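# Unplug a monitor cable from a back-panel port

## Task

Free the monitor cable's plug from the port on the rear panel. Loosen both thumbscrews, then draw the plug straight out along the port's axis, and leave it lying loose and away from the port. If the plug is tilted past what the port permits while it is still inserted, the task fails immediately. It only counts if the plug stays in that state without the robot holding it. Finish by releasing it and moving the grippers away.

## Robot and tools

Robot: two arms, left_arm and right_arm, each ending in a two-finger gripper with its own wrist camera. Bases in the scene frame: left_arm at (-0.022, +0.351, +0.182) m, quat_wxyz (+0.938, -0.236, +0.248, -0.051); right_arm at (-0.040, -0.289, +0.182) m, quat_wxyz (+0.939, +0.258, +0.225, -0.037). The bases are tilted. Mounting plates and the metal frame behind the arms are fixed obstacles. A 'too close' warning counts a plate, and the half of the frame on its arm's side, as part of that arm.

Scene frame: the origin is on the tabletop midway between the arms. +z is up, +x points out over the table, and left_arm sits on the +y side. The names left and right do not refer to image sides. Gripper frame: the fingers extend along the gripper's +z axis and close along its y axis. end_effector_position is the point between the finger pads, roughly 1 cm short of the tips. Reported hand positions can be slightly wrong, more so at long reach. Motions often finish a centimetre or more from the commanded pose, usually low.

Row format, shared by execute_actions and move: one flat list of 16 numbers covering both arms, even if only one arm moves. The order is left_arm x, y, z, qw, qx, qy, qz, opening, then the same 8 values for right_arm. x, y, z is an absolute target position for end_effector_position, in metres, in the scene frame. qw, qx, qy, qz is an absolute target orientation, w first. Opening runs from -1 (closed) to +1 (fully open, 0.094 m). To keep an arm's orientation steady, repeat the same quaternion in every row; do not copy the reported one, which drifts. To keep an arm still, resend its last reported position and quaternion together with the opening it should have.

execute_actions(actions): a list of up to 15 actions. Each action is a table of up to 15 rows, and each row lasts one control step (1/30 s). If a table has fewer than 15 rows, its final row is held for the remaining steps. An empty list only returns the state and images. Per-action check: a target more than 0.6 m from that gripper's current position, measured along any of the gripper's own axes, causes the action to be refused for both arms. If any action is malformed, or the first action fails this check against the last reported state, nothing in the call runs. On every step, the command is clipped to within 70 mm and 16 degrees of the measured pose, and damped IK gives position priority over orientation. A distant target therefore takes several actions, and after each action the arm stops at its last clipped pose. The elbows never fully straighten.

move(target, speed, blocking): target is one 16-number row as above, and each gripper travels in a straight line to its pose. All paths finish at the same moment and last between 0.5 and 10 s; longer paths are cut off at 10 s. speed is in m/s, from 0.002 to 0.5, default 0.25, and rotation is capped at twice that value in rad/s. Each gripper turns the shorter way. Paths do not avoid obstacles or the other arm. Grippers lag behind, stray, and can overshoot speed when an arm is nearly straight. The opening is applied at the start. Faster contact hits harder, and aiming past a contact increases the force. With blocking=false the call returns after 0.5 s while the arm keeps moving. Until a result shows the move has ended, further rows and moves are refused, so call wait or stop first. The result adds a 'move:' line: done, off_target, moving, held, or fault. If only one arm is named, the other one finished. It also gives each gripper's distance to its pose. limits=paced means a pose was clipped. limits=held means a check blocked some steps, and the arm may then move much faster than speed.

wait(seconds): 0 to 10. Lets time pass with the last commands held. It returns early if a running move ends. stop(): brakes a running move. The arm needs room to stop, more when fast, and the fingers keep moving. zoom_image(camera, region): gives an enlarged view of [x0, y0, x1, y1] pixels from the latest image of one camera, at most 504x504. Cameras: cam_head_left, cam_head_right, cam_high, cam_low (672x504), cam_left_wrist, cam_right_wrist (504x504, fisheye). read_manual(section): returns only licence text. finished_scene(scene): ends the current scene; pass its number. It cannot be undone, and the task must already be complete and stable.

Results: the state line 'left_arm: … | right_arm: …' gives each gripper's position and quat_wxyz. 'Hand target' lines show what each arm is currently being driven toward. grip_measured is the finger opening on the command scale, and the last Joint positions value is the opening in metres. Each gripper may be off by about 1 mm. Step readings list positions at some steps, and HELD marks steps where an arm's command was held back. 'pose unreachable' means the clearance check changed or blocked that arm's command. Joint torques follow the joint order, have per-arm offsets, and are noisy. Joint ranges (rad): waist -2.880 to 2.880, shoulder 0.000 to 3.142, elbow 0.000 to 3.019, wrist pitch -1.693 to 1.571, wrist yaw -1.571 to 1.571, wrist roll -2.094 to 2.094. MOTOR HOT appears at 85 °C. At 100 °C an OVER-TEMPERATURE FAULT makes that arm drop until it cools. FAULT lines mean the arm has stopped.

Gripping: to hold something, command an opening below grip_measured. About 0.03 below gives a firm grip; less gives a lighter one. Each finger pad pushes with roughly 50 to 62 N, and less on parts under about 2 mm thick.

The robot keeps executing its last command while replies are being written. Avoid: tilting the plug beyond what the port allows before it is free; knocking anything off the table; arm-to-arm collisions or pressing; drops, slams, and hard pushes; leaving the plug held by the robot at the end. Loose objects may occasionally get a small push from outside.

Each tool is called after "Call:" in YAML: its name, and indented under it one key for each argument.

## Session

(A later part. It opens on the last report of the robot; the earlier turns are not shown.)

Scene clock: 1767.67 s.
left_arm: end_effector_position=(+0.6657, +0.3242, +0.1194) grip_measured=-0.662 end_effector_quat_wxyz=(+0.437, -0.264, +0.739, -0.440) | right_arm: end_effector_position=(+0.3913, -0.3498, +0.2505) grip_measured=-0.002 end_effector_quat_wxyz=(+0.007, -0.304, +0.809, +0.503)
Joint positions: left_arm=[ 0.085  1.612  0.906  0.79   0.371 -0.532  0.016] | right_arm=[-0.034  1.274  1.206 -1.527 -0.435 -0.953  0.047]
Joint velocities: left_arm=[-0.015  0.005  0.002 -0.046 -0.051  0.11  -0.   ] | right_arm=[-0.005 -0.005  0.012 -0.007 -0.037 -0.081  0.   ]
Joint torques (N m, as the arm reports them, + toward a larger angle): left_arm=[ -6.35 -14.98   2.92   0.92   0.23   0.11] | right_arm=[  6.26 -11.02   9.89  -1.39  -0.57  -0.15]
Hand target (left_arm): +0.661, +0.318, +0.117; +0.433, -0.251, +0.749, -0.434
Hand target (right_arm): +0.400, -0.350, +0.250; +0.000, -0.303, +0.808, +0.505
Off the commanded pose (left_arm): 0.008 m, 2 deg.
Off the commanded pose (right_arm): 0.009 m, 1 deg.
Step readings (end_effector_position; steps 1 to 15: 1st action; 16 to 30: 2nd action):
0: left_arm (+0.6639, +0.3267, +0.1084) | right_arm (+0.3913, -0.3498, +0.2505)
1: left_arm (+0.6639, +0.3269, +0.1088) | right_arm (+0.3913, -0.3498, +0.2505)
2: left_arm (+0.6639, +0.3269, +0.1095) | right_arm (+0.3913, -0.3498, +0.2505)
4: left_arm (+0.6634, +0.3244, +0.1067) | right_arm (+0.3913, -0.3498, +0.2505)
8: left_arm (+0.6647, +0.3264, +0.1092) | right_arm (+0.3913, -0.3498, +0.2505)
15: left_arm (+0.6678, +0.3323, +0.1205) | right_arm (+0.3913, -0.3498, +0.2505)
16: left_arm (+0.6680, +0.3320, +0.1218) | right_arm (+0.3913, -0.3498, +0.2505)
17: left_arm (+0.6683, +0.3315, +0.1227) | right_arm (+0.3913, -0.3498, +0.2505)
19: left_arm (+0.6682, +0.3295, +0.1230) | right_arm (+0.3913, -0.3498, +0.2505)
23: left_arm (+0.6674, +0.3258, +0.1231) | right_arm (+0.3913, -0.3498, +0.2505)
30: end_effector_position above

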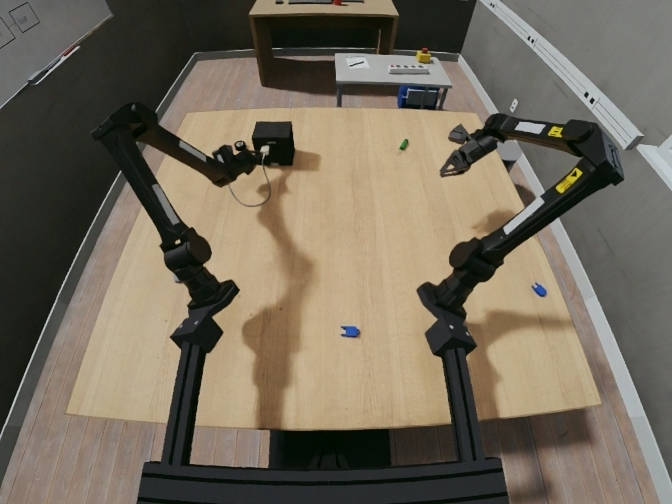

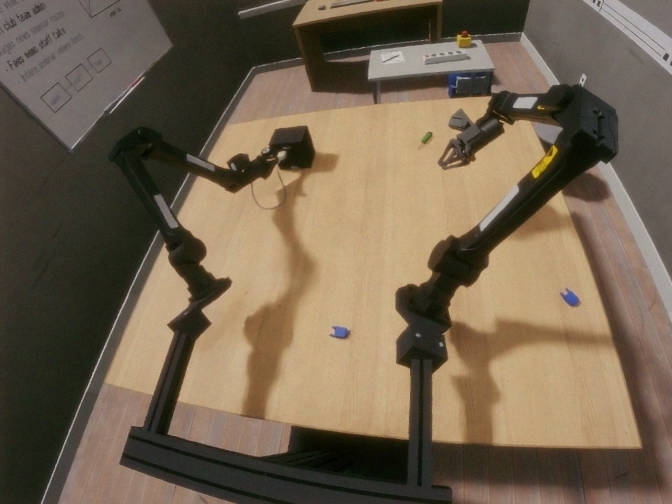

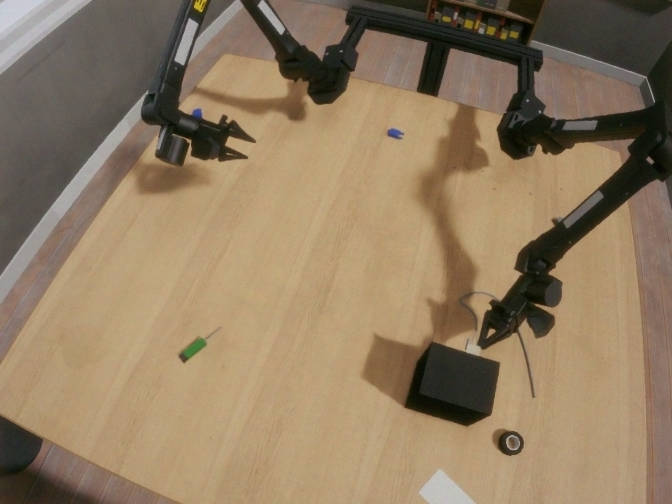

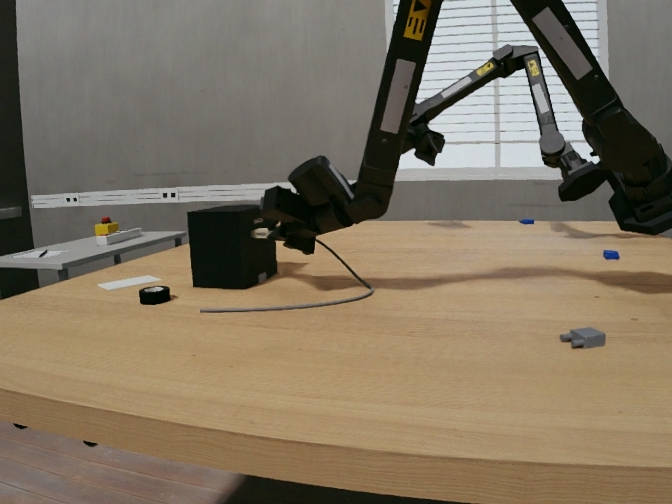

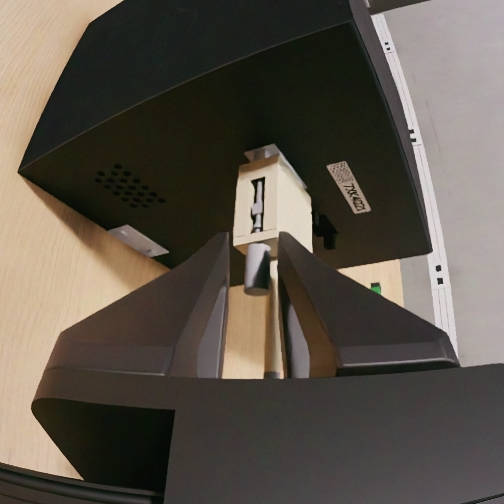

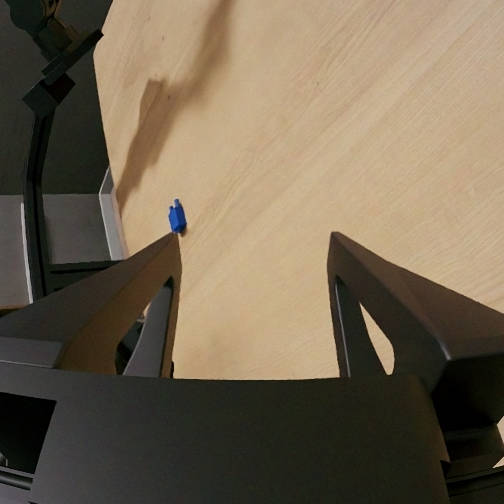

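Call:
execute_actions:
  actions:
    - [[0.6605,0.3174,0.117,0.433,-0.25,0.75,-0.433,-0.895,0.4,-0.35,0.25,0,-0.3,0.8,0.5,0],[0.6605,0.3174,0.117,0.433,-0.25,0.75,-0.433,-0.895,0.4,-0.35,0.25,0,-0.3,0.8,0.5,0],[0.6605,0.3174,0.117,0.433,-0.25,0.75,-0.433,-0.895,0.4,-0.35,0.25,0,-0.3,0.8,0.5,0],[0.6605,0.3174,0.117,0.433,-0.25,0.75,-0.433,-0.895,0.4,-0.35,0.25,0,-0.3,0.8,0.5,0],[0.666,0.3174,0.1185,0.399,-0.301,0.692,-0.521,-0.895,0.4,-0.35,0.25,0,-0.3,0.8,0.5,0],[0.666,0.3174,0.1185,0.399,-0.301,0.692,-0.521,-0.895,0.4,-0.35,0.25,0,-0.3,0.8,0.5,0],[0.666,0.3174,0.1185,0.399,-0.301,0.692,-0.521,-0.895,0.4,-0.35,0.25,0,-0.3,0.8,0.5,0],[0.668,0.3184,0.1168,0.36,-0.347,0.623,-0.602,-0.895,0.4,-0.35,0.25,0,-0.3,0.8,0.5,0],[0.668,0.3184,0.1168,0.36,-0.347,0.623,-0.602,-0.895,0.4,-0.35,0.25,0,-0.3,0.8,0.5,0],[0.668,0.3184,0.1168,0.36,-0.347,0.623,-0.602,-0.895,0.4,-0.35,0.25,0,-0.3,0.8,0.5,0],[0.669,0.3184,0.115,0.315,-0.389,0.545,-0.673,-0.895,0.4,-0.35,0.25,0,-0.3,0.8,0.5,0],[0.669,0.3184,0.115,0.315,-0.389,0.545,-0.673,-0.895,0.4,-0.35,0.25,0,-0.3,0.8,0.5,0],[0.669,0.3184,0.115,0.315,-0.389,0.545,-0.673,-0.895,0.4,-0.35,0.25,0,-0.3,0.8,0.5,0],[0.669,0.3184,0.113,0.269,-0.422,0.465,-0.73,-0.895,0.4,-0.35,0.25,0,-0.3,0.8,0.5,0]]
    - [[0.669,0.3184,0.113,0.269,-0.422,0.465,-0.73,-0.895,0.4,-0.35,0.25,0,-0.3,0.8,0.5,0]]
    - [[0.666,0.319,0.114,0.269,-0.422,0.465,-0.73,-0.66,0.4,-0.35,0.25,0,-0.3,0.8,0.5,0],[0.666,0.319,0.114,0.269,-0.422,0.465,-0.73,-0.66,0.4,-0.35,0.25,0,-0.3,0.8,0.5,0],[0.665,0.318,0.117,0.315,-0.389,0.545,-0.673,-0.66,0.4,-0.35,0.25,0,-0.3,0.8,0.5,0],[0.665,0.318,0.117,0.315,-0.389,0.545,-0.673,-0.66,0.4,-0.35,0.25,0,-0.3,0.8,0.5,0],[0.665,0.318,0.117,0.315,-0.389,0.545,-0.673,-0.66,0.4,-0.35,0.25,0,-0.3,0.8,0.5,0],[0.664,0.316,0.116,0.36,-0.347,0.623,-0.602,-0.66,0.4,-0.35,0.25,0,-0.3,0.8,0.5,0],[0.664,0.316,0.116,0.36,-0.347,0.623,-0.602,-0.66,0.4,-0.35,0.25,0,-0.3,0.8,0.5,0],[0.664,0.316,0.116,0.36,-0.347,0.623,-0.602,-0.66,0.4,-0.35,0.25,0,-0.3,0.8,0.5,0],[0.662,0.3155,0.116,0.399,-0.301,0.692,-0.521,-0.66,0.4,-0.35,0.25,0,-0.3,0.8,0.5,0],[0.662,0.3155,0.116,0.399,-0.301,0.692,-0.521,-0.66,0.4,-0.35,0.25,0,-0.3,0.8,0.5,0],[0.662,0.3155,0.116,0.399,-0.301,0.692,-0.521,-0.66,0.4,-0.35,0.25,0,-0.3,0.8,0.5,0],[0.6605,0.3174,0.117,0.433,-0.25,0.75,-0.433,-0.66,0.4,-0.35,0.25,0,-0.3,0.8,0.5,0]]
    - [[0.6605,0.3174,0.117,0.433,-0.25,0.75,-0.433,-0.66,0.4,-0.35,0.25,0,-0.3,0.8,0.5,0]]
    - [[0.6605,0.3174,0.117,0.433,-0.25,0.75,-0.433,-0.895,0.4,-0.35,0.25,0,-0.3,0.8,0.5,0],[0.6605,0.3174,0.117,0.433,-0.25,0.75,-0.433,-0.895,0.4,-0.35,0.25,0,-0.3,0.8,0.5,0],[0.6605,0.3174,0.117,0.433,-0.25,0.75,-0.433,-0.895,0.4,-0.35,0.25,0,-0.3,0.8,0.5,0],[0.6605,0.3174,0.117,0.433,-0.25,0.75,-0.433,-0.895,0.4,-0.35,0.25,0,-0.3,0.8,0.5,0],[0.666,0.3174,0.1185,0.399,-0.301,0.692,-0.521,-0.895,0.4,-0.35,0.25,0,-0.3,0.8,0.5,0],[0.666,0.3174,0.1185,0.399,-0.301,0.692,-0.521,-0.895,0.4,-0.35,0.25,0,-0.3,0.8,0.5,0],[0.666,0.3174,0.1185,0.399,-0.301,0.692,-0.521,-0.895,0.4,-0.35,0.25,0,-0.3,0.8,0.5,0],[0.668,0.3184,0.1168,0.36,-0.347,0.623,-0.602,-0.895,0.4,-0.35,0.25,0,-0.3,0.8,0.5,0],[0.668,0.3184,0.1168,0.36,-0.347,0.623,-0.602,-0.895,0.4,-0.35,0.25,0,-0.3,0.8,0.5,0],[0.668,0.3184,0.1168,0.36,-0.347,0.623,-0.602,-0.895,0.4,-0.35,0.25,0,-0.3,0.8,0.5,0],[0.669,0.3184,0.115,0.315,-0.389,0.545,-0.673,-0.895,0.4,-0.35,0.25,0,-0.3,0.8,0.5,0],[0.669,0.3184,0.115,0.315,-0.389,0.545,-0.673,-0.895,0.4,-0.35,0.25,0,-0.3,0.8,0.5,0],[0.669,0.3184,0.115,0.315,-0.389,0.545,-0.673,-0.895,0.4,-0.35,0.25,0,-0.3,0.8,0.5,0],[0.669,0.3184,0.113,0.269,-0.422,0.465,-0.73,-0.895,0.4,-0.35,0.25,0,-0.3,0.8,0.5,0]]
    - [[0.669,0.3184,0.113,0.269,-0.422,0.465,-0.73,-0.895,0.4,-0.35,0.25,0,-0.3,0.8,0.5,0]]
    - [[0.666,0.319,0.114,0.269,-0.422,0.465,-0.73,-0.66,0.4,-0.35,0.25,0,-0.3,0.8,0.5,0],[0.666,0.319,0.114,0.269,-0.422,0.465,-0.73,-0.66,0.4,-0.35,0.25,0,-0.3,0.8,0.5,0],[0.665,0.318,0.117,0.315,-0.389,0.545,-0.673,-0.66,0.4,-0.35,0.25,0,-0.3,0.8,0.5,0],[0.665,0.318,0.117,0.315,-0.389,0.545,-0.673,-0.66,0.4,-0.35,0.25,0,-0.3,0.8,0.5,0],[0.665,0.318,0.117,0.315,-0.389,0.545,-0.673,-0.66,0.4,-0.35,0.25,0,-0.3,0.8,0.5,0],[0.664,0.316,0.116,0.36,-0.347,0.623,-0.602,-0.66,0.4,-0.35,0.25,0,-0.3,0.8,0.5,0],[0.664,0.316,0.116,0.36,-0.347,0.623,-0.602,-0.66,0.4,-0.35,0.25,0,-0.3,0.8,0.5,0],[0.664,0.316,0.116,0.36,-0.347,0.623,-0.602,-0.66,0.4,-0.35,0.25,0,-0.3,0.8,0.5,0],[0.662,0.3155,0.116,0.399,-0.301,0.692,-0.521,-0.66,0.4,-0.35,0.25,0,-0.3,0.8,0.5,0],[0.662,0.3155,0.116,0.399,-0.301,0.692,-0.521,-0.66,0.4,-0.35,0.25,0,-0.3,0.8,0.5,0],[0.662,0.3155,0.116,0.399,-0.301,0.692,-0.521,-0.66,0.4,-0.35,0.25,0,-0.3,0.8,0.5,0],[0.6605,0.3174,0.117,0.433,-0.25,0.75,-0.433,-0.66,0.4,-0.35,0.25,0,-0.3,0.8,0.5,0]]
    - [[0.6605,0.3174,0.117,0.433,-0.25,0.75,-0.433,-0.66,0.4,-0.35,0.25,0,-0.3,0.8,0.5,0]]
    - [[0.6605,0.3174,0.117,0.433,-0.25,0.75,-0.433,-0.895,0.4,-0.35,0.25,0,-0.3,0.8,0.5,0],[0.6605,0.3174,0.117,0.433,-0.25,0.75,-0.433,-0.895,0.4,-0.35,0.25,0,-0.3,0.8,0.5,0],[0.6605,0.3174,0.117,0.433,-0.25,0.75,-0.433,-0.895,0.4,-0.35,0.25,0,-0.3,0.8,0.5,0],[0.6605,0.3174,0.117,0.433,-0.25,0.75,-0.433,-0.895,0.4,-0.35,0.25,0,-0.3,0.8,0.5,0],[0.666,0.3174,0.1185,0.399,-0.301,0.692,-0.521,-0.895,0.4,-0.35,0.25,0,-0.3,0.8,0.5,0],[0.666,0.3174,0.1185,0.399,-0.301,0.692,-0.521,-0.895,0.4,-0.35,0.25,0,-0.3,0.8,0.5,0],[0.666,0.3174,0.1185,0.399,-0.301,0.692,-0.521,-0.895,0.4,-0.35,0.25,0,-0.3,0.8,0.5,0],[0.668,0.3184,0.1168,0.36,-0.347,0.623,-0.602,-0.895,0.4,-0.35,0.25,0,-0.3,0.8,0.5,0],[0.668,0.3184,0.1168,0.36,-0.347,0.623,-0.602,-0.895,0.4,-0.35,0.25,0,-0.3,0.8,0.5,0],[0.668,0.3184,0.1168,0.36,-0.347,0.623,-0.602,-0.895,0.4,-0.35,0.25,0,-0.3,0.8,0.5,0],[0.669,0.3184,0.115,0.315,-0.389,0.545,-0.673,-0.895,0.4,-0.35,0.25,0,-0.3,0.8,0.5,0],[0.669,0.3184,0.115,0.315,-0.389,0.545,-0.673,-0.895,0.4,-0.35,0.25,0,-0.3,0.8,0.5,0],[0.669,0.3184,0.115,0.315,-0.389,0.545,-0.673,-0.895,0.4,-0.35,0.25,0,-0.3,0.8,0.5,0],[0.669,0.3184,0.113,0.269,-0.422,0.465,-0.73,-0.895,0.4,-0.35,0.25,0,-0.3,0.8,0.5,0]]
    - [[0.669,0.3184,0.113,0.269,-0.422,0.465,-0.73,-0.895,0.4,-0.35,0.25,0,-0.3,0.8,0.5,0]]
    - [[0.666,0.319,0.114,0.269,-0.422,0.465,-0.73,-0.66,0.4,-0.35,0.25,0,-0.3,0.8,0.5,0],[0.666,0.319,0.114,0.269,-0.422,0.465,-0.73,-0.66,0.4,-0.35,0.25,0,-0.3,0.8,0.5,0],[0.665,0.318,0.117,0.315,-0.389,0.545,-0.673,-0.66,0.4,-0.35,0.25,0,-0.3,0.8,0.5,0],[0.665,0.318,0.117,0.315,-0.389,0.545,-0.673,-0.66,0.4,-0.35,0.25,0,-0.3,0.8,0.5,0],[0.665,0.318,0.117,0.315,-0.389,0.545,-0.673,-0.66,0.4,-0.35,0.25,0,-0.3,0.8,0.5,0],[0.664,0.316,0.116,0.36,-0.347,0.623,-0.602,-0.66,0.4,-0.35,0.25,0,-0.3,0.8,0.5,0],[0.664,0.316,0.116,0.36,-0.347,0.623,-0.602,-0.66,0.4,-0.35,0.25,0,-0.3,0.8,0.5,0],[0.664,0.316,0.116,0.36,-0.347,0.623,-0.602,-0.66,0.4,-0.35,0.25,0,-0.3,0.8,0.5,0],[0.662,0.3155,0.116,0.399,-0.301,0.692,-0.521,-0.66,0.4,-0.35,0.25,0,-0.3,0.8,0.5,0],[0.662,0.3155,0.116,0.399,-0.301,0.692,-0.521,-0.66,0.4,-0.35,0.25,0,-0.3,0.8,0.5,0],[0.662,0.3155,0.116,0.399,-0.301,0.692,-0.521,-0.66,0.4,-0.35,0.25,0,-0.3,0.8,0.5,0],[0.6605,0.3174,0.117,0.433,-0.25,0.75,-0.433,-0.66,0.4,-0.35,0.25,0,-0.3,0.8,0.5,0]]
    - [[0.6605,0.3174,0.117,0.433,-0.25,0.75,-0.433,-0.66,0.4,-0.35,0.25,0,-0.3,0.8,0.5,0]]

Call:
zoom_image:
  camera: "cam_left_wrist"
  region: [150,150,370,370]

Scene clock: 1893.67 s.
left_arm: end_effector_position=(+0.6657, +0.3234, +0.1197) grip_measured=-0.662 end_effector_quat_wxyz=(+0.437, -0.263, +0.739, -0.440) | right_arm: end_effector_position=(+0.3913, -0.3498, +0.2505) grip_measured=-0.002 end_effector_quat_wxyz=(+0.007, -0.304, +0.809, +0.503)
Joint positions: left_arm=[ 0.083  1.612  0.906  0.79   0.37  -0.53   0.016] | right_arm=[-0.034  1.274  1.206 -1.527 -0.435 -0.953  0.047]
Joint velocities: left_arm=[-0.015  0.005  0.007 -0.042 -0.022  0.081 -0.   ] | right_arm=[-0.024 -0.005 -0.017 -0.017  0.037 -0.125 -0.001]
Joint torques (N m, as the arm reports them, + toward a larger angle): left_arm=[ -6.6  -14.95   2.98   0.89   0.24   0.09] | right_arm=[  6.31 -11.06   9.88  -1.38  -0.58  -0.15]
Hand target (left_arm): +0.661, +0.317, +0.117; +0.433, -0.251, +0.749, -0.434
Hand target (right_arm): +0.400, -0.350, +0.250; +0.000, -0.303, +0.808, +0.505
Off the commanded pose (left_arm): 0.008 m, 2 deg.
Off the commanded pose (right_arm): 0.009 m, 1 deg.
Step readings (end_effector_position; steps 1 to 15: 1st action; 16 to 30: 2nd action; 31 to 45: 3rd action; 46 to 60: 4th action; 61 to 75: 5th action; 76 to 90: 6th action; 91 to 105: 7th action; 106 to 120: 8th action; 121 to 135: 9th action; 136 to 150: 10th action; 151 to 165: 11th action; 166 to 180: 12th action):
0: left_arm (+0.6656, +0.3241, +0.1191) | right_arm (+0.3913, -0.3498, +0.2505)
1: left_arm (+0.6656, +0.3241, +0.1191) | right_arm (+0.3913, -0.3498, +0.2505)
2: left_arm (+0.6658, +0.3234, +0.1206) | right_arm (+0.3913, -0.3498, +0.2505)
4: left_arm (+0.6658, +0.3234, +0.1211) | right_arm (+0.3913, -0.3498, +0.2505)
8: left_arm (+0.6649, +0.3226, +0.1210) | right_arm (+0.3913, -0.3498, +0.2505)
15: left_arm (+0.6647, +0.3242, +0.1163) | right_arm (+0.3913, -0.3498, +0.2505)
16: left_arm (+0.6646, +0.3240, +0.1159) | right_arm (+0.3913, -0.3498, +0.2505)
17: left_arm (+0.6645, +0.3239, +0.1155) | right_arm (+0.3913, -0.3498, +0.2505)
19: left_arm (+0.6644, +0.3237, +0.1149) | right_arm (+0.3913, -0.3498, +0.2505)
23: left_arm (+0.6639, +0.3242, +0.1131) | right_arm (+0.3913, -0.3498, +0.2505)
30: left_arm (+0.6637, +0.3241, +0.1125) | right_arm (+0.3913, -0.3498, +0.2505)
31: left_arm (+0.6639, +0.3245, +0.1124) | right_arm (+0.3913, -0.3498, +0.2505)
32: left_arm (+0.6639, +0.3246, +0.1124) | right_arm (+0.3913, -0.3498, +0.2505)
34: left_arm (+0.6635, +0.3228, +0.1083) | right_arm (+0.3913, -0.3498, +0.2505)
38: left_arm (+0.6653, +0.3257, +0.1109) | right_arm (+0.3913, -0.3498, +0.2505)
45: left_arm (+0.6677, +0.3321, +0.1197) | right_arm (+0.3913, -0.3498, +0.2505)
46: left_arm (+0.6679, +0.3318, +0.1207) | right_arm (+0.3913, -0.3498, +0.2505)
47: left_arm (+0.6681, +0.3310, +0.1217) | right_arm (+0.3913, -0.3498, +0.2505)
49: left_arm (+0.6680, +0.3286, +0.1223) | right_arm (+0.3913, -0.3498, +0.2505)
53: left_arm (+0.6674, +0.3248, +0.1234) | right_arm (+0.3913, -0.3498, +0.2505)
60: left_arm (+0.6658, +0.3235, +0.1198) | right_arm (+0.3913, -0.3498, +0.2505)
61: left_arm (+0.6658, +0.3234, +0.1197) | right_arm (+0.3913, -0.3498, +0.2505)
62: left_arm (+0.6658, +0.3230, +0.1199) | right_arm (+0.3913, -0.3498, +0.2505)
64: left_arm (+0.6659, +0.3231, +0.1206) | right_arm (+0.3913, -0.3498, +0.2505)
68: left_arm (+0.6650, +0.3220, +0.1210) | right_arm (+0.3913, -0.3498, +0.2505)
75: left_arm (+0.6646, +0.3232, +0.1162) | right_arm (+0.3913, -0.3498, +0.2505)
76: left_arm (+0.6646, +0.3235, +0.1158) | right_arm (+0.3913, -0.3498, +0.2505)
77: left_arm (+0.6647, +0.3233, +0.1155) | right_arm (+0.3913, -0.3498, +0.2505)
79: left_arm (+0.6643, +0.3229, +0.1148) | right_arm (+0.3913, -0.3498, +0.2505)
83: left_arm (+0.6640, +0.3235, +0.1132) | right_arm (+0.3913, -0.3498, +0.2505)
90: left_arm (+0.6638, +0.3235, +0.1126) | right_arm (+0.3913, -0.3498, +0.2505)
91: left_arm (+0.6638, +0.3236, +0.1126) | right_arm (+0.3913, -0.3498, +0.2505)
92: left_arm (+0.6637, +0.3235, +0.1127) | right_arm (+0.3913, -0.3498, +0.2505)
94: left_arm (+0.6634, +0.3224, +0.1082) | right_arm (+0.3913, -0.3498, +0.2505)
98: left_arm (+0.6654, +0.3260, +0.1111) | right_arm (+0.3913, -0.3498, +0.2505)
105: left_arm (+0.6677, +0.3320, +0.1196) | right_arm (+0.3913, -0.3498, +0.2505)
106: left_arm (+0.6679, +0.3318, +0.1208) | right_arm (+0.3913, -0.3498, +0.2505)
107: left_arm (+0.6678, +0.3309, +0.1215) | right_arm (+0.3913, -0.3498, +0.2505)
109: left_arm (+0.6678, +0.3284, +0.1224) | right_arm (+0.3913, -0.3498, +0.2505)
113: left_arm (+0.6673, +0.3248, +0.1235) | right_arm (+0.3913, -0.3498, +0.2505)
120: left_arm (+0.6657, +0.3235, +0.1199) | right_arm (+0.3913, -0.3498, +0.2505)
121: left_arm (+0.6657, +0.3236, +0.1198) | right_arm (+0.3913, -0.3498, +0.2505)
122: left_arm (+0.6657, +0.3230, +0.1200) | right_arm (+0.3913, -0.3498, +0.2505)
124: left_arm (+0.6658, +0.3231, +0.1208) | right_arm (+0.3913, -0.3498, +0.2505)
128: left_arm (+0.6650, +0.3221, +0.1210) | right_arm (+0.3913, -0.3498, +0.2505)
135: left_arm (+0.6647, +0.3236, +0.1162) | right_arm (+0.3913, -0.3498, +0.2505)
136: left_arm (+0.6647, +0.3235, +0.1159) | right_arm (+0.3913, -0.3498, +0.2505)
137: left_arm (+0.6645, +0.3235, +0.1153) | right_arm (+0.3913, -0.3498, +0.2505)
139: left_arm (+0.6643, +0.3231, +0.1148) | right_arm (+0.3913, -0.3498, +0.2505)
143: left_arm (+0.6641, +0.3238, +0.1133) | right_arm (+0.3913, -0.3498, +0.2505)
150: left_arm (+0.6638, +0.3237, +0.1126) | right_arm (+0.3913, -0.3498, +0.2505)
151: left_arm (+0.6638, +0.3238, +0.1126) | right_arm (+0.3913, -0.3498, +0.2505)
152: left_arm (+0.6637, +0.3239, +0.1124) | right_arm (+0.3913, -0.3498, +0.2505)
154: left_arm (+0.6634, +0.3227, +0.1081) | right_arm (+0.3913, -0.3498, +0.2505)
158: left_arm (+0.6653, +0.3261, +0.1107) | right_arm (+0.3913, -0.3498, +0.2505)
165: left_arm (+0.6678, +0.3320, +0.1199) | right_arm (+0.3913, -0.3498, +0.2505)
166: left_arm (+0.6677, +0.3315, +0.1208) | right_arm (+0.3913, -0.3498, +0.2505)
167: left_arm (+0.6679, +0.3307, +0.1218) | right_arm (+0.3913, -0.3498, +0.2505)
169: left_arm (+0.6678, +0.3284, +0.1224) | right_arm (+0.3913, -0.3498, +0.2505)
173: left_arm (+0.6672, +0.3247, +0.1233) | right_arm (+0.3913, -0.3498, +0.2505)
180: end_effector_position above

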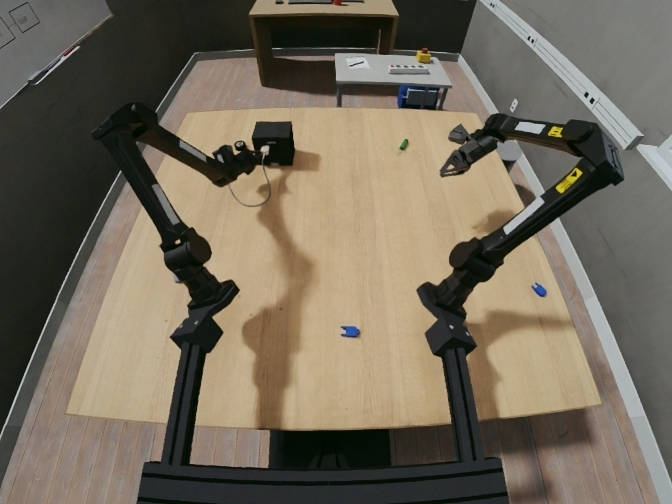

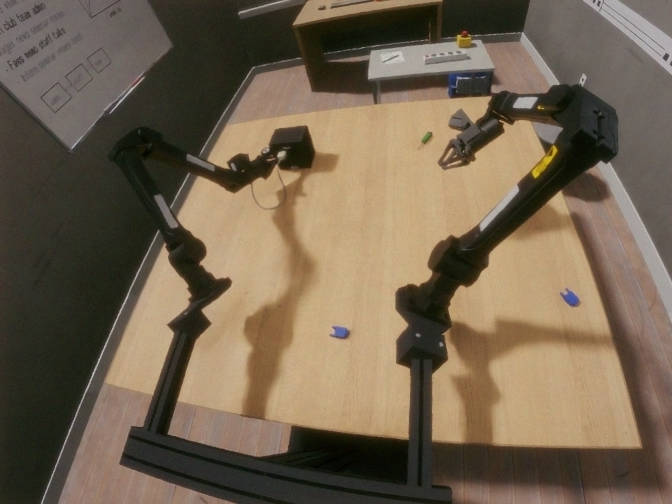

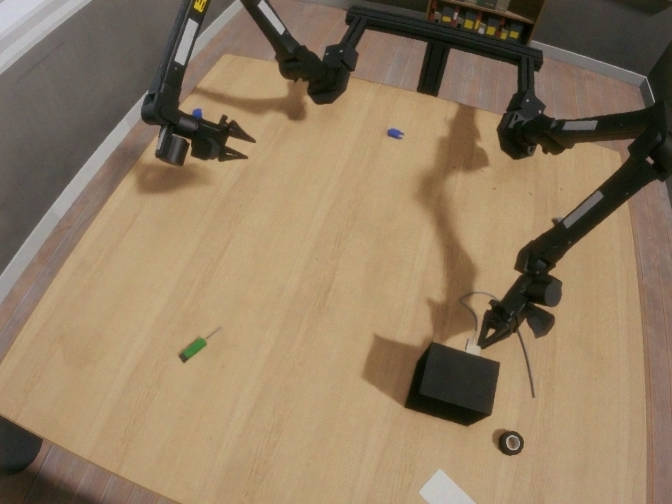

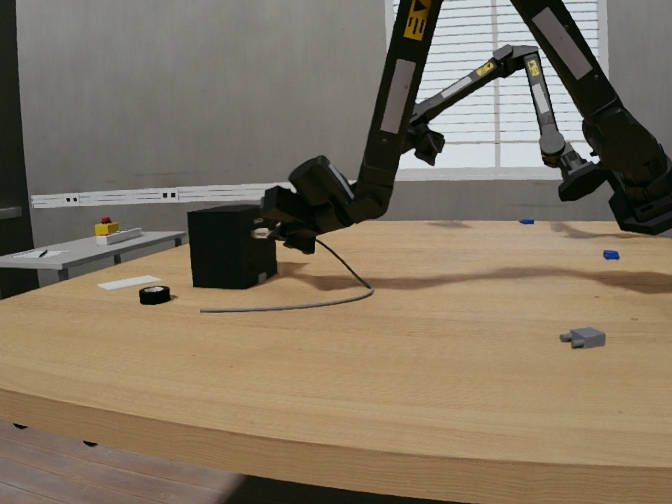

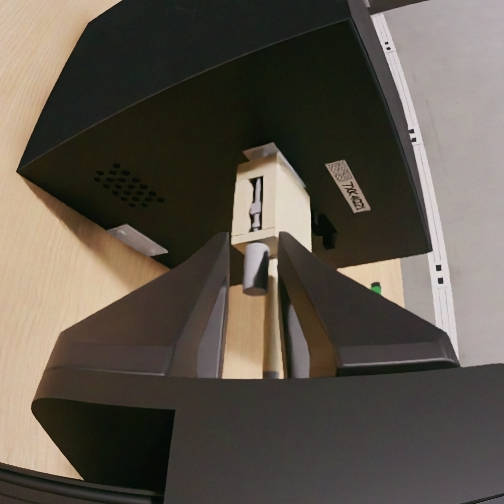

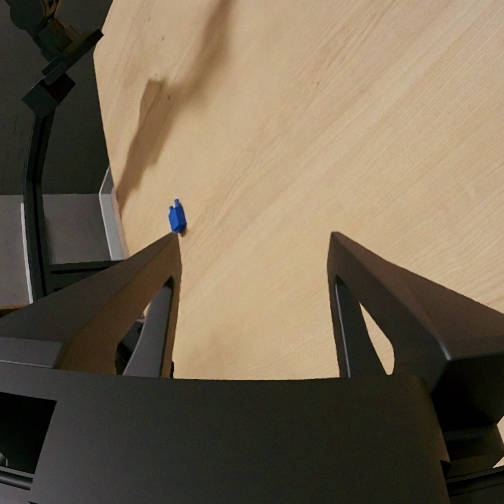

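Region (150, 150, 370, 370) of cam_left_wrist's 504x504 image, scaled by 2.291, with more detail than that image has.

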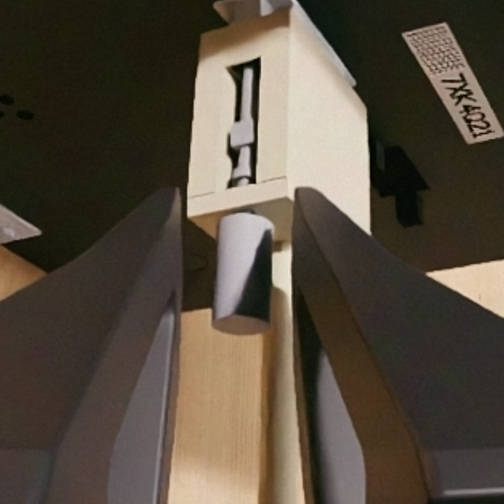

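Call:
execute_actions:
  actions:
    - [[0.6605,0.3174,0.117,0.433,-0.25,0.75,-0.433,-0.895,0.4,-0.35,0.25,0,-0.3,0.8,0.5,0],[0.6605,0.3174,0.117,0.433,-0.25,0.75,-0.433,-0.895,0.4,-0.35,0.25,0,-0.3,0.8,0.5,0],[0.6605,0.3174,0.117,0.433,-0.25,0.75,-0.433,-0.895,0.4,-0.35,0.25,0,-0.3,0.8,0.5,0],[0.6605,0.3174,0.117,0.433,-0.25,0.75,-0.433,-0.895,0.4,-0.35,0.25,0,-0.3,0.8,0.5,0],[0.666,0.3174,0.1185,0.399,-0.301,0.692,-0.521,-0.895,0.4,-0.35,0.25,0,-0.3,0.8,0.5,0],[0.666,0.3174,0.1185,0.399,-0.301,0.692,-0.521,-0.895,0.4,-0.35,0.25,0,-0.3,0.8,0.5,0],[0.666,0.3174,0.1185,0.399,-0.301,0.692,-0.521,-0.895,0.4,-0.35,0.25,0,-0.3,0.8,0.5,0],[0.668,0.3184,0.1168,0.36,-0.347,0.623,-0.602,-0.895,0.4,-0.35,0.25,0,-0.3,0.8,0.5,0],[0.668,0.3184,0.1168,0.36,-0.347,0.623,-0.602,-0.895,0.4,-0.35,0.25,0,-0.3,0.8,0.5,0],[0.668,0.3184,0.1168,0.36,-0.347,0.623,-0.602,-0.895,0.4,-0.35,0.25,0,-0.3,0.8,0.5,0],[0.669,0.3184,0.115,0.315,-0.389,0.545,-0.673,-0.895,0.4,-0.35,0.25,0,-0.3,0.8,0.5,0],[0.669,0.3184,0.115,0.315,-0.389,0.545,-0.673,-0.895,0.4,-0.35,0.25,0,-0.3,0.8,0.5,0],[0.669,0.3184,0.115,0.315,-0.389,0.545,-0.673,-0.895,0.4,-0.35,0.25,0,-0.3,0.8,0.5,0],[0.669,0.3184,0.113,0.269,-0.422,0.465,-0.73,-0.895,0.4,-0.35,0.25,0,-0.3,0.8,0.5,0]]
    - [[0.669,0.3184,0.113,0.269,-0.422,0.465,-0.73,-0.895,0.4,-0.35,0.25,0,-0.3,0.8,0.5,0]]
    - [[0.666,0.319,0.114,0.269,-0.422,0.465,-0.73,-0.66,0.4,-0.35,0.25,0,-0.3,0.8,0.5,0],[0.666,0.319,0.114,0.269,-0.422,0.465,-0.73,-0.66,0.4,-0.35,0.25,0,-0.3,0.8,0.5,0],[0.665,0.318,0.117,0.315,-0.389,0.545,-0.673,-0.66,0.4,-0.35,0.25,0,-0.3,0.8,0.5,0],[0.665,0.318,0.117,0.315,-0.389,0.545,-0.673,-0.66,0.4,-0.35,0.25,0,-0.3,0.8,0.5,0],[0.665,0.318,0.117,0.315,-0.389,0.545,-0.673,-0.66,0.4,-0.35,0.25,0,-0.3,0.8,0.5,0],[0.664,0.316,0.116,0.36,-0.347,0.623,-0.602,-0.66,0.4,-0.35,0.25,0,-0.3,0.8,0.5,0],[0.664,0.316,0.116,0.36,-0.347,0.623,-0.602,-0.66,0.4,-0.35,0.25,0,-0.3,0.8,0.5,0],[0.664,0.316,0.116,0.36,-0.347,0.623,-0.602,-0.66,0.4,-0.35,0.25,0,-0.3,0.8,0.5,0],[0.662,0.3155,0.116,0.399,-0.301,0.692,-0.521,-0.66,0.4,-0.35,0.25,0,-0.3,0.8,0.5,0],[0.662,0.3155,0.116,0.399,-0.301,0.692,-0.521,-0.66,0.4,-0.35,0.25,0,-0.3,0.8,0.5,0],[0.662,0.3155,0.116,0.399,-0.301,0.692,-0.521,-0.66,0.4,-0.35,0.25,0,-0.3,0.8,0.5,0],[0.6605,0.3174,0.117,0.433,-0.25,0.75,-0.433,-0.66,0.4,-0.35,0.25,0,-0.3,0.8,0.5,0]]
    - [[0.6605,0.3174,0.117,0.433,-0.25,0.75,-0.433,-0.66,0.4,-0.35,0.25,0,-0.3,0.8,0.5,0]]
    - [[0.6605,0.3174,0.117,0.433,-0.25,0.75,-0.433,-0.895,0.4,-0.35,0.25,0,-0.3,0.8,0.5,0],[0.6605,0.3174,0.117,0.433,-0.25,0.75,-0.433,-0.895,0.4,-0.35,0.25,0,-0.3,0.8,0.5,0],[0.6605,0.3174,0.117,0.433,-0.25,0.75,-0.433,-0.895,0.4,-0.35,0.25,0,-0.3,0.8,0.5,0],[0.6605,0.3174,0.117,0.433,-0.25,0.75,-0.433,-0.895,0.4,-0.35,0.25,0,-0.3,0.8,0.5,0],[0.666,0.3174,0.1185,0.399,-0.301,0.692,-0.521,-0.895,0.4,-0.35,0.25,0,-0.3,0.8,0.5,0],[0.666,0.3174,0.1185,0.399,-0.301,0.692,-0.521,-0.895,0.4,-0.35,0.25,0,-0.3,0.8,0.5,0],[0.666,0.3174,0.1185,0.399,-0.301,0.692,-0.521,-0.895,0.4,-0.35,0.25,0,-0.3,0.8,0.5,0],[0.668,0.3184,0.1168,0.36,-0.347,0.623,-0.602,-0.895,0.4,-0.35,0.25,0,-0.3,0.8,0.5,0],[0.668,0.3184,0.1168,0.36,-0.347,0.623,-0.602,-0.895,0.4,-0.35,0.25,0,-0.3,0.8,0.5,0],[0.668,0.3184,0.1168,0.36,-0.347,0.623,-0.602,-0.895,0.4,-0.35,0.25,0,-0.3,0.8,0.5,0],[0.669,0.3184,0.115,0.315,-0.389,0.545,-0.673,-0.895,0.4,-0.35,0.25,0,-0.3,0.8,0.5,0],[0.669,0.3184,0.115,0.315,-0.389,0.545,-0.673,-0.895,0.4,-0.35,0.25,0,-0.3,0.8,0.5,0],[0.669,0.3184,0.115,0.315,-0.389,0.545,-0.673,-0.895,0.4,-0.35,0.25,0,-0.3,0.8,0.5,0],[0.669,0.3184,0.113,0.269,-0.422,0.465,-0.73,-0.895,0.4,-0.35,0.25,0,-0.3,0.8,0.5,0]]
    - [[0.669,0.3184,0.113,0.269,-0.422,0.465,-0.73,-0.895,0.4,-0.35,0.25,0,-0.3,0.8,0.5,0]]
    - [[0.666,0.319,0.114,0.269,-0.422,0.465,-0.73,-0.66,0.4,-0.35,0.25,0,-0.3,0.8,0.5,0],[0.666,0.319,0.114,0.269,-0.422,0.465,-0.73,-0.66,0.4,-0.35,0.25,0,-0.3,0.8,0.5,0],[0.665,0.318,0.117,0.315,-0.389,0.545,-0.673,-0.66,0.4,-0.35,0.25,0,-0.3,0.8,0.5,0],[0.665,0.318,0.117,0.315,-0.389,0.545,-0.673,-0.66,0.4,-0.35,0.25,0,-0.3,0.8,0.5,0],[0.665,0.318,0.117,0.315,-0.389,0.545,-0.673,-0.66,0.4,-0.35,0.25,0,-0.3,0.8,0.5,0],[0.664,0.316,0.116,0.36,-0.347,0.623,-0.602,-0.66,0.4,-0.35,0.25,0,-0.3,0.8,0.5,0],[0.664,0.316,0.116,0.36,-0.347,0.623,-0.602,-0.66,0.4,-0.35,0.25,0,-0.3,0.8,0.5,0],[0.664,0.316,0.116,0.36,-0.347,0.623,-0.602,-0.66,0.4,-0.35,0.25,0,-0.3,0.8,0.5,0],[0.662,0.3155,0.116,0.399,-0.301,0.692,-0.521,-0.66,0.4,-0.35,0.25,0,-0.3,0.8,0.5,0],[0.662,0.3155,0.116,0.399,-0.301,0.692,-0.521,-0.66,0.4,-0.35,0.25,0,-0.3,0.8,0.5,0],[0.662,0.3155,0.116,0.399,-0.301,0.692,-0.521,-0.66,0.4,-0.35,0.25,0,-0.3,0.8,0.5,0],[0.6605,0.3174,0.117,0.433,-0.25,0.75,-0.433,-0.66,0.4,-0.35,0.25,0,-0.3,0.8,0.5,0]]
    - [[0.6605,0.3174,0.117,0.433,-0.25,0.75,-0.433,-0.66,0.4,-0.35,0.25,0,-0.3,0.8,0.5,0]]
    - [[0.6605,0.3174,0.117,0.433,-0.25,0.75,-0.433,-0.895,0.4,-0.35,0.25,0,-0.3,0.8,0.5,0],[0.6605,0.3174,0.117,0.433,-0.25,0.75,-0.433,-0.895,0.4,-0.35,0.25,0,-0.3,0.8,0.5,0],[0.6605,0.3174,0.117,0.433,-0.25,0.75,-0.433,-0.895,0.4,-0.35,0.25,0,-0.3,0.8,0.5,0],[0.6605,0.3174,0.117,0.433,-0.25,0.75,-0.433,-0.895,0.4,-0.35,0.25,0,-0.3,0.8,0.5,0],[0.666,0.3174,0.1185,0.399,-0.301,0.692,-0.521,-0.895,0.4,-0.35,0.25,0,-0.3,0.8,0.5,0],[0.666,0.3174,0.1185,0.399,-0.301,0.692,-0.521,-0.895,0.4,-0.35,0.25,0,-0.3,0.8,0.5,0],[0.666,0.3174,0.1185,0.399,-0.301,0.692,-0.521,-0.895,0.4,-0.35,0.25,0,-0.3,0.8,0.5,0],[0.668,0.3184,0.1168,0.36,-0.347,0.623,-0.602,-0.895,0.4,-0.35,0.25,0,-0.3,0.8,0.5,0],[0.668,0.3184,0.1168,0.36,-0.347,0.623,-0.602,-0.895,0.4,-0.35,0.25,0,-0.3,0.8,0.5,0],[0.668,0.3184,0.1168,0.36,-0.347,0.623,-0.602,-0.895,0.4,-0.35,0.25,0,-0.3,0.8,0.5,0],[0.669,0.3184,0.115,0.315,-0.389,0.545,-0.673,-0.895,0.4,-0.35,0.25,0,-0.3,0.8,0.5,0],[0.669,0.3184,0.115,0.315,-0.389,0.545,-0.673,-0.895,0.4,-0.35,0.25,0,-0.3,0.8,0.5,0],[0.669,0.3184,0.115,0.315,-0.389,0.545,-0.673,-0.895,0.4,-0.35,0.25,0,-0.3,0.8,0.5,0],[0.669,0.3184,0.113,0.269,-0.422,0.465,-0.73,-0.895,0.4,-0.35,0.25,0,-0.3,0.8,0.5,0]]
    - [[0.669,0.3184,0.113,0.269,-0.422,0.465,-0.73,-0.895,0.4,-0.35,0.25,0,-0.3,0.8,0.5,0]]
    - [[0.666,0.319,0.114,0.269,-0.422,0.465,-0.73,-0.66,0.4,-0.35,0.25,0,-0.3,0.8,0.5,0],[0.666,0.319,0.114,0.269,-0.422,0.465,-0.73,-0.66,0.4,-0.35,0.25,0,-0.3,0.8,0.5,0],[0.665,0.318,0.117,0.315,-0.389,0.545,-0.673,-0.66,0.4,-0.35,0.25,0,-0.3,0.8,0.5,0],[0.665,0.318,0.117,0.315,-0.389,0.545,-0.673,-0.66,0.4,-0.35,0.25,0,-0.3,0.8,0.5,0],[0.665,0.318,0.117,0.315,-0.389,0.545,-0.673,-0.66,0.4,-0.35,0.25,0,-0.3,0.8,0.5,0],[0.664,0.316,0.116,0.36,-0.347,0.623,-0.602,-0.66,0.4,-0.35,0.25,0,-0.3,0.8,0.5,0],[0.664,0.316,0.116,0.36,-0.347,0.623,-0.602,-0.66,0.4,-0.35,0.25,0,-0.3,0.8,0.5,0],[0.664,0.316,0.116,0.36,-0.347,0.623,-0.602,-0.66,0.4,-0.35,0.25,0,-0.3,0.8,0.5,0],[0.662,0.3155,0.116,0.399,-0.301,0.692,-0.521,-0.66,0.4,-0.35,0.25,0,-0.3,0.8,0.5,0],[0.662,0.3155,0.116,0.399,-0.301,0.692,-0.521,-0.66,0.4,-0.35,0.25,0,-0.3,0.8,0.5,0],[0.662,0.3155,0.116,0.399,-0.301,0.692,-0.521,-0.66,0.4,-0.35,0.25,0,-0.3,0.8,0.5,0],[0.6605,0.3174,0.117,0.433,-0.25,0.75,-0.433,-0.66,0.4,-0.35,0.25,0,-0.3,0.8,0.5,0]]
    - [[0.6605,0.3174,0.117,0.433,-0.25,0.75,-0.433,-0.66,0.4,-0.35,0.25,0,-0.3,0.8,0.5,0]]
    - [[0.6605,0.3174,0.117,0.433,-0.25,0.75,-0.433,-0.895,0.4,-0.35,0.25,0,-0.3,0.8,0.5,0],[0.6605,0.3174,0.117,0.433,-0.25,0.75,-0.433,-0.895,0.4,-0.35,0.25,0,-0.3,0.8,0.5,0],[0.6605,0.3174,0.117,0.433,-0.25,0.75,-0.433,-0.895,0.4,-0.35,0.25,0,-0.3,0.8,0.5,0],[0.6605,0.3174,0.117,0.433,-0.25,0.75,-0.433,-0.895,0.4,-0.35,0.25,0,-0.3,0.8,0.5,0],[0.666,0.3174,0.1185,0.399,-0.301,0.692,-0.521,-0.895,0.4,-0.35,0.25,0,-0.3,0.8,0.5,0],[0.666,0.3174,0.1185,0.399,-0.301,0.692,-0.521,-0.895,0.4,-0.35,0.25,0,-0.3,0.8,0.5,0],[0.666,0.3174,0.1185,0.399,-0.301,0.692,-0.521,-0.895,0.4,-0.35,0.25,0,-0.3,0.8,0.5,0],[0.668,0.3184,0.1168,0.36,-0.347,0.623,-0.602,-0.895,0.4,-0.35,0.25,0,-0.3,0.8,0.5,0],[0.668,0.3184,0.1168,0.36,-0.347,0.623,-0.602,-0.895,0.4,-0.35,0.25,0,-0.3,0.8,0.5,0],[0.668,0.3184,0.1168,0.36,-0.347,0.623,-0.602,-0.895,0.4,-0.35,0.25,0,-0.3,0.8,0.5,0],[0.669,0.3184,0.115,0.315,-0.389,0.545,-0.673,-0.895,0.4,-0.35,0.25,0,-0.3,0.8,0.5,0],[0.669,0.3184,0.115,0.315,-0.389,0.545,-0.673,-0.895,0.4,-0.35,0.25,0,-0.3,0.8,0.5,0],[0.669,0.3184,0.115,0.315,-0.389,0.545,-0.673,-0.895,0.4,-0.35,0.25,0,-0.3,0.8,0.5,0],[0.669,0.3184,0.113,0.269,-0.422,0.465,-0.73,-0.895,0.4,-0.35,0.25,0,-0.3,0.8,0.5,0]]
    - [[0.669,0.3184,0.113,0.269,-0.422,0.465,-0.73,-0.895,0.4,-0.35,0.25,0,-0.3,0.8,0.5,0]]
    - [[0.666,0.319,0.114,0.269,-0.422,0.465,-0.73,-0.66,0.4,-0.35,0.25,0,-0.3,0.8,0.5,0],[0.666,0.319,0.114,0.269,-0.422,0.465,-0.73,-0.66,0.4,-0.35,0.25,0,-0.3,0.8,0.5,0],[0.665,0.318,0.117,0.315,-0.389,0.545,-0.673,-0.66,0.4,-0.35,0.25,0,-0.3,0.8,0.5,0],[0.665,0.318,0.117,0.315,-0.389,0.545,-0.673,-0.66,0.4,-0.35,0.25,0,-0.3,0.8,0.5,0],[0.665,0.318,0.117,0.315,-0.389,0.545,-0.673,-0.66,0.4,-0.35,0.25,0,-0.3,0.8,0.5,0],[0.664,0.316,0.116,0.36,-0.347,0.623,-0.602,-0.66,0.4,-0.35,0.25,0,-0.3,0.8,0.5,0],[0.664,0.316,0.116,0.36,-0.347,0.623,-0.602,-0.66,0.4,-0.35,0.25,0,-0.3,0.8,0.5,0],[0.664,0.316,0.116,0.36,-0.347,0.623,-0.602,-0.66,0.4,-0.35,0.25,0,-0.3,0.8,0.5,0],[0.662,0.3155,0.116,0.399,-0.301,0.692,-0.521,-0.66,0.4,-0.35,0.25,0,-0.3,0.8,0.5,0],[0.662,0.3155,0.116,0.399,-0.301,0.692,-0.521,-0.66,0.4,-0.35,0.25,0,-0.3,0.8,0.5,0],[0.662,0.3155,0.116,0.399,-0.301,0.692,-0.521,-0.66,0.4,-0.35,0.25,0,-0.3,0.8,0.5,0],[0.6605,0.3174,0.117,0.433,-0.25,0.75,-0.433,-0.66,0.4,-0.35,0.25,0,-0.3,0.8,0.5,0]]
    - [[0.6605,0.3174,0.117,0.433,-0.25,0.75,-0.433,-0.66,0.4,-0.35,0.25,0,-0.3,0.8,0.5,0]]

Call:
zoom_image:
  camera: "cam_left_wrist"
  region: [150,150,370,370]

Scene clock: 2021.67 s.
left_arm: end_effector_position=(+0.6657, +0.3233, +0.1199) grip_measured=-0.662 end_effector_quat_wxyz=(+0.437, -0.263, +0.739, -0.440) | right_arm: end_effector_position=(+0.3913, -0.3498, +0.2505) grip_measured=-0.002 end_effector_quat_wxyz=(+0.007, -0.304, +0.809, +0.503)
Joint positions: left_arm=[ 0.083  1.612  0.906  0.79   0.37  -0.53   0.016] | right_arm=[-0.034  1.274  1.206 -1.527 -0.435 -0.953  0.047]
Joint velocities: left_arm=[ 0.005  0.005  0.002 -0.027  0.066  0.125 -0.001] | right_arm=[ 0.005 -0.005  0.017  0.002 -0.066 -0.037 -0.   ]
Joint torques (N m, as the arm reports them, + toward a larger angle): left_arm=[ -6.48 -15.07   2.97   0.9    0.24   0.1 ] | right_arm=[  6.29 -11.01   9.88  -1.39  -0.58  -0.15]
Hand target (left_arm): +0.661, +0.317, +0.117; +0.433, -0.251, +0.749, -0.434
Hand target (right_arm): +0.400, -0.350, +0.250; +0.000, -0.303, +0.808, +0.505
Off the commanded pose (left_arm): 0.008 m, 2 deg.
Off the commanded pose (right_arm): 0.009 m, 1 deg.
Step readings (end_effector_position; steps 1 to 15: 1st action; 16 to 30: 2nd action; 31 to 45: 3rd action; 46 to 60: 4th action; 61 to 75: 5th action; 76 to 90: 6th action; 91 to 105: 7th action; 106 to 120: 8th action; 121 to 135: 9th action; 136 to 150: 10th action; 151 to 165: 11th action; 166 to 180: 12th action; 181 to 195: 13th action):
0: left_arm (+0.6656, +0.3234, +0.1195) | right_arm (+0.3913, -0.3498, +0.2505)
1: left_arm (+0.6656, +0.3234, +0.1194) | right_arm (+0.3913, -0.3498, +0.2505)
2: left_arm (+0.6656, +0.3229, +0.1200) | right_arm (+0.3913, -0.3498, +0.2505)
4: left_arm (+0.6657, +0.3230, +0.1204) | right_arm (+0.3913, -0.3498, +0.2505)
8: left_arm (+0.6649, +0.3220, +0.1209) | right_arm (+0.3913, -0.3498, +0.2505)
15: left_arm (+0.6646, +0.3234, +0.1162) | right_arm (+0.3913, -0.3498, +0.2505)
16: left_arm (+0.6646, +0.3235, +0.1159) | right_arm (+0.3913, -0.3498, +0.2505)
17: left_arm (+0.6645, +0.3232, +0.1155) | right_arm (+0.3913, -0.3498, +0.2505)
19: left_arm (+0.6642, +0.3231, +0.1149) | right_arm (+0.3913, -0.3498, +0.2505)
23: left_arm (+0.6639, +0.3236, +0.1132) | right_arm (+0.3913, -0.3498, +0.2505)
30: left_arm (+0.6637, +0.3234, +0.1125) | right_arm (+0.3913, -0.3498, +0.2505)
31: left_arm (+0.6636, +0.3235, +0.1125) | right_arm (+0.3913, -0.3498, +0.2505)
32: left_arm (+0.6637, +0.3237, +0.1127) | right_arm (+0.3913, -0.3498, +0.2505)
34: left_arm (+0.6634, +0.3225, +0.1084) | right_arm (+0.3913, -0.3498, +0.2505)
38: left_arm (+0.6654, +0.3259, +0.1110) | right_arm (+0.3913, -0.3498, +0.2505)
45: left_arm (+0.6677, +0.3321, +0.1198) | right_arm (+0.3913, -0.3498, +0.2505)
46: left_arm (+0.6679, +0.3319, +0.1209) | right_arm (+0.3913, -0.3498, +0.2505)
47: left_arm (+0.6679, +0.3310, +0.1217) | right_arm (+0.3913, -0.3498, +0.2505)
49: left_arm (+0.6678, +0.3284, +0.1224) | right_arm (+0.3913, -0.3498, +0.2505)
53: left_arm (+0.6673, +0.3248, +0.1235) | right_arm (+0.3913, -0.3498, +0.2505)
60: left_arm (+0.6657, +0.3234, +0.1197) | right_arm (+0.3913, -0.3498, +0.2505)
61: left_arm (+0.6656, +0.3234, +0.1196) | right_arm (+0.3913, -0.3498, +0.2505)
62: left_arm (+0.6657, +0.3230, +0.1200) | right_arm (+0.3913, -0.3498, +0.2505)
64: left_arm (+0.6658, +0.3231, +0.1207) | right_arm (+0.3913, -0.3498, +0.2505)
68: left_arm (+0.6650, +0.3220, +0.1210) | right_arm (+0.3913, -0.3498, +0.2505)
75: left_arm (+0.6646, +0.3233, +0.1163) | right_arm (+0.3913, -0.3498, +0.2505)
76: left_arm (+0.6646, +0.3235, +0.1159) | right_arm (+0.3913, -0.3498, +0.2505)
77: left_arm (+0.6646, +0.3233, +0.1154) | right_arm (+0.3913, -0.3498, +0.2505)
79: left_arm (+0.6643, +0.3231, +0.1148) | right_arm (+0.3913, -0.3498, +0.2505)
83: left_arm (+0.6640, +0.3237, +0.1132) | right_arm (+0.3913, -0.3498, +0.2505)
90: left_arm (+0.6638, +0.3235, +0.1127) | right_arm (+0.3913, -0.3498, +0.2505)
91: left_arm (+0.6638, +0.3236, +0.1127) | right_arm (+0.3913, -0.3498, +0.2505)
92: left_arm (+0.6637, +0.3237, +0.1126) | right_arm (+0.3913, -0.3498, +0.2505)
94: left_arm (+0.6634, +0.3225, +0.1082) | right_arm (+0.3913, -0.3498, +0.2505)
98: left_arm (+0.6654, +0.3262, +0.1109) | right_arm (+0.3913, -0.3498, +0.2505)
105: left_arm (+0.6677, +0.3321, +0.1195) | right_arm (+0.3913, -0.3498, +0.2505)
106: left_arm (+0.6679, +0.3318, +0.1208) | right_arm (+0.3913, -0.3498, +0.2505)
107: left_arm (+0.6679, +0.3310, +0.1217) | right_arm (+0.3913, -0.3498, +0.2505)
109: left_arm (+0.6678, +0.3284, +0.1224) | right_arm (+0.3913, -0.3498, +0.2505)
113: left_arm (+0.6673, +0.3248, +0.1235) | right_arm (+0.3913, -0.3498, +0.2505)
120: left_arm (+0.6657, +0.3235, +0.1199) | right_arm (+0.3913, -0.3498, +0.2505)
121: left_arm (+0.6656, +0.3235, +0.1198) | right_arm (+0.3913, -0.3498, +0.2505)
122: left_arm (+0.6657, +0.3230, +0.1200) | right_arm (+0.3913, -0.3498, +0.2505)
124: left_arm (+0.6658, +0.3231, +0.1208) | right_arm (+0.3913, -0.3498, +0.2505)
128: left_arm (+0.6651, +0.3224, +0.1211) | right_arm (+0.3913, -0.3498, +0.2505)
135: left_arm (+0.6646, +0.3235, +0.1162) | right_arm (+0.3913, -0.3498, +0.2505)
136: left_arm (+0.6646, +0.3237, +0.1159) | right_arm (+0.3913, -0.3498, +0.2505)
137: left_arm (+0.6645, +0.3234, +0.1153) | right_arm (+0.3913, -0.3498, +0.2505)
139: left_arm (+0.6643, +0.3232, +0.1149) | right_arm (+0.3913, -0.3498, +0.2505)
143: left_arm (+0.6640, +0.3238, +0.1133) | right_arm (+0.3913, -0.3498, +0.2505)
150: left_arm (+0.6638, +0.3237, +0.1126) | right_arm (+0.3913, -0.3498, +0.2505)
151: left_arm (+0.6638, +0.3238, +0.1126) | right_arm (+0.3913, -0.3498, +0.2505)
152: left_arm (+0.6637, +0.3240, +0.1125) | right_arm (+0.3913, -0.3498, +0.2505)
154: left_arm (+0.6634, +0.3227, +0.1081) | right_arm (+0.3913, -0.3498, +0.2505)
158: left_arm (+0.6652, +0.3261, +0.1107) | right_arm (+0.3913, -0.3498, +0.2505)
165: left_arm (+0.6676, +0.3319, +0.1198) | right_arm (+0.3913, -0.3498, +0.2505)
166: left_arm (+0.6678, +0.3316, +0.1208) | right_arm (+0.3913, -0.3498, +0.2505)
167: left_arm (+0.6679, +0.3307, +0.1218) | right_arm (+0.3913, -0.3498, +0.2505)
169: left_arm (+0.6680, +0.3285, +0.1225) | right_arm (+0.3913, -0.3498, +0.2505)
173: left_arm (+0.6674, +0.3248, +0.1234) | right_arm (+0.3913, -0.3498, +0.2505)
180: left_arm (+0.6659, +0.3235, +0.1199) | right_arm (+0.3913, -0.3498, +0.2505)
181: left_arm (+0.6658, +0.3235, +0.1197) | right_arm (+0.3913, -0.3498, +0.2505)
182: left_arm (+0.6658, +0.3231, +0.1202) | right_arm (+0.3913, -0.3498, +0.2505)
184: left_arm (+0.6660, +0.3232, +0.1208) | right_arm (+0.3913, -0.3498, +0.2505)
Lines left out of this list: 17.

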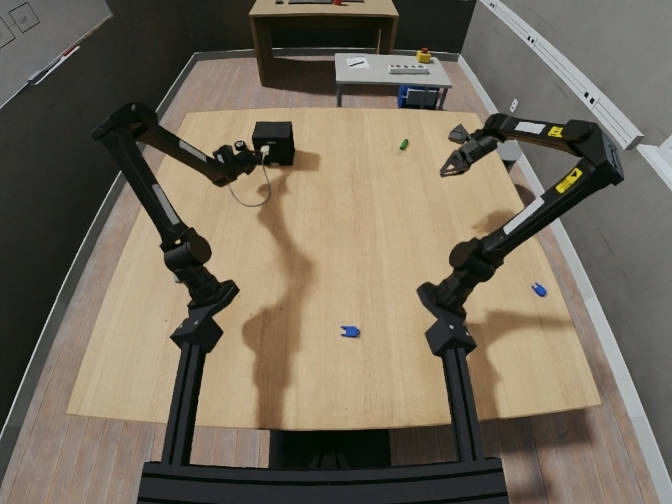

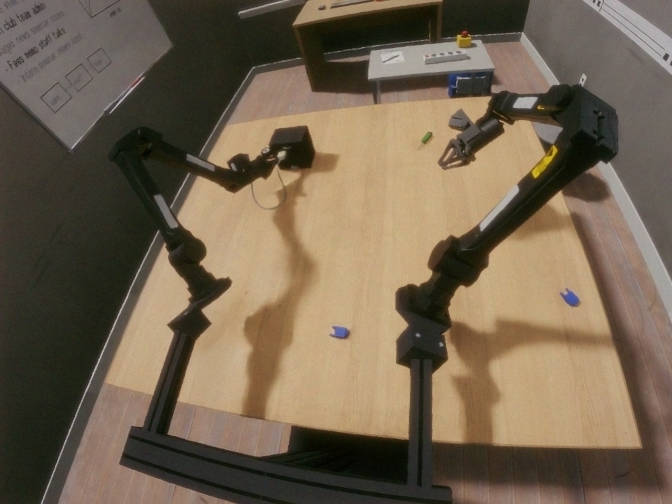

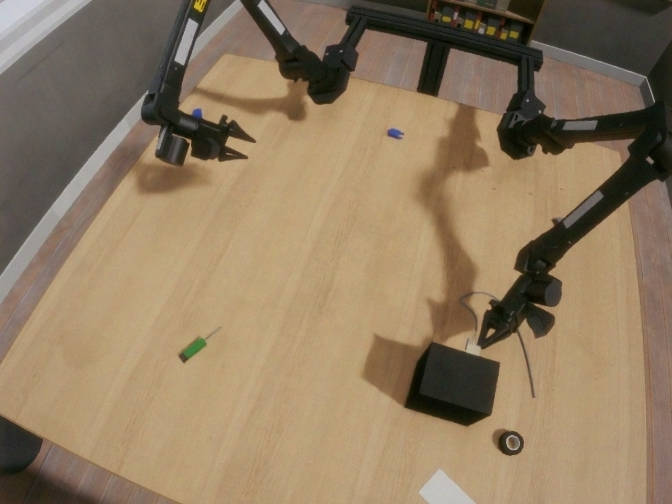

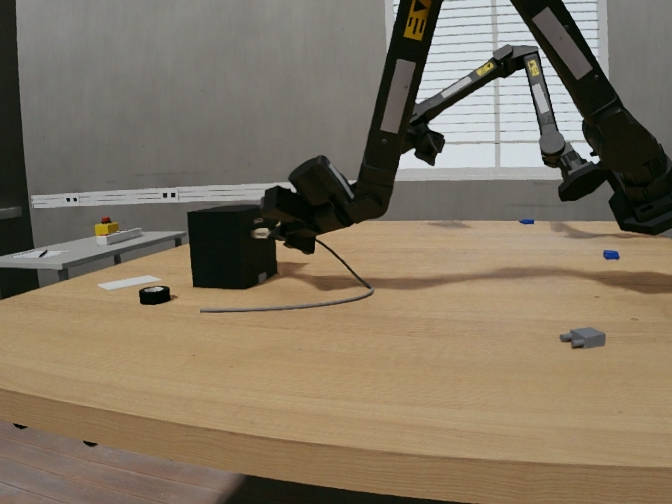

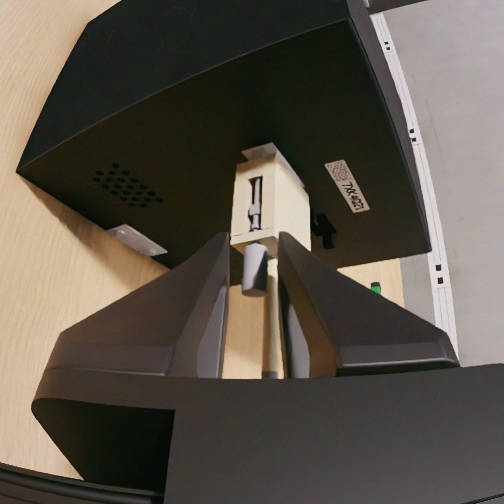

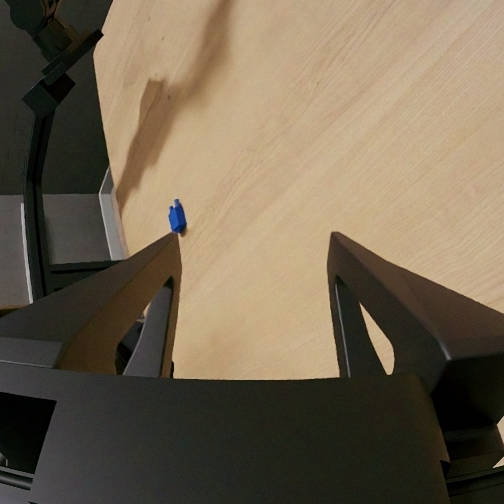

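Region (150, 150, 370, 370) of cam_left_wrist's 504x504 image, scaled by 2.291, with more detail than that image has.

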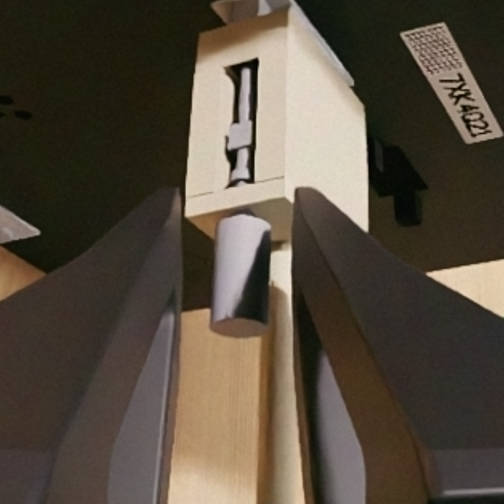

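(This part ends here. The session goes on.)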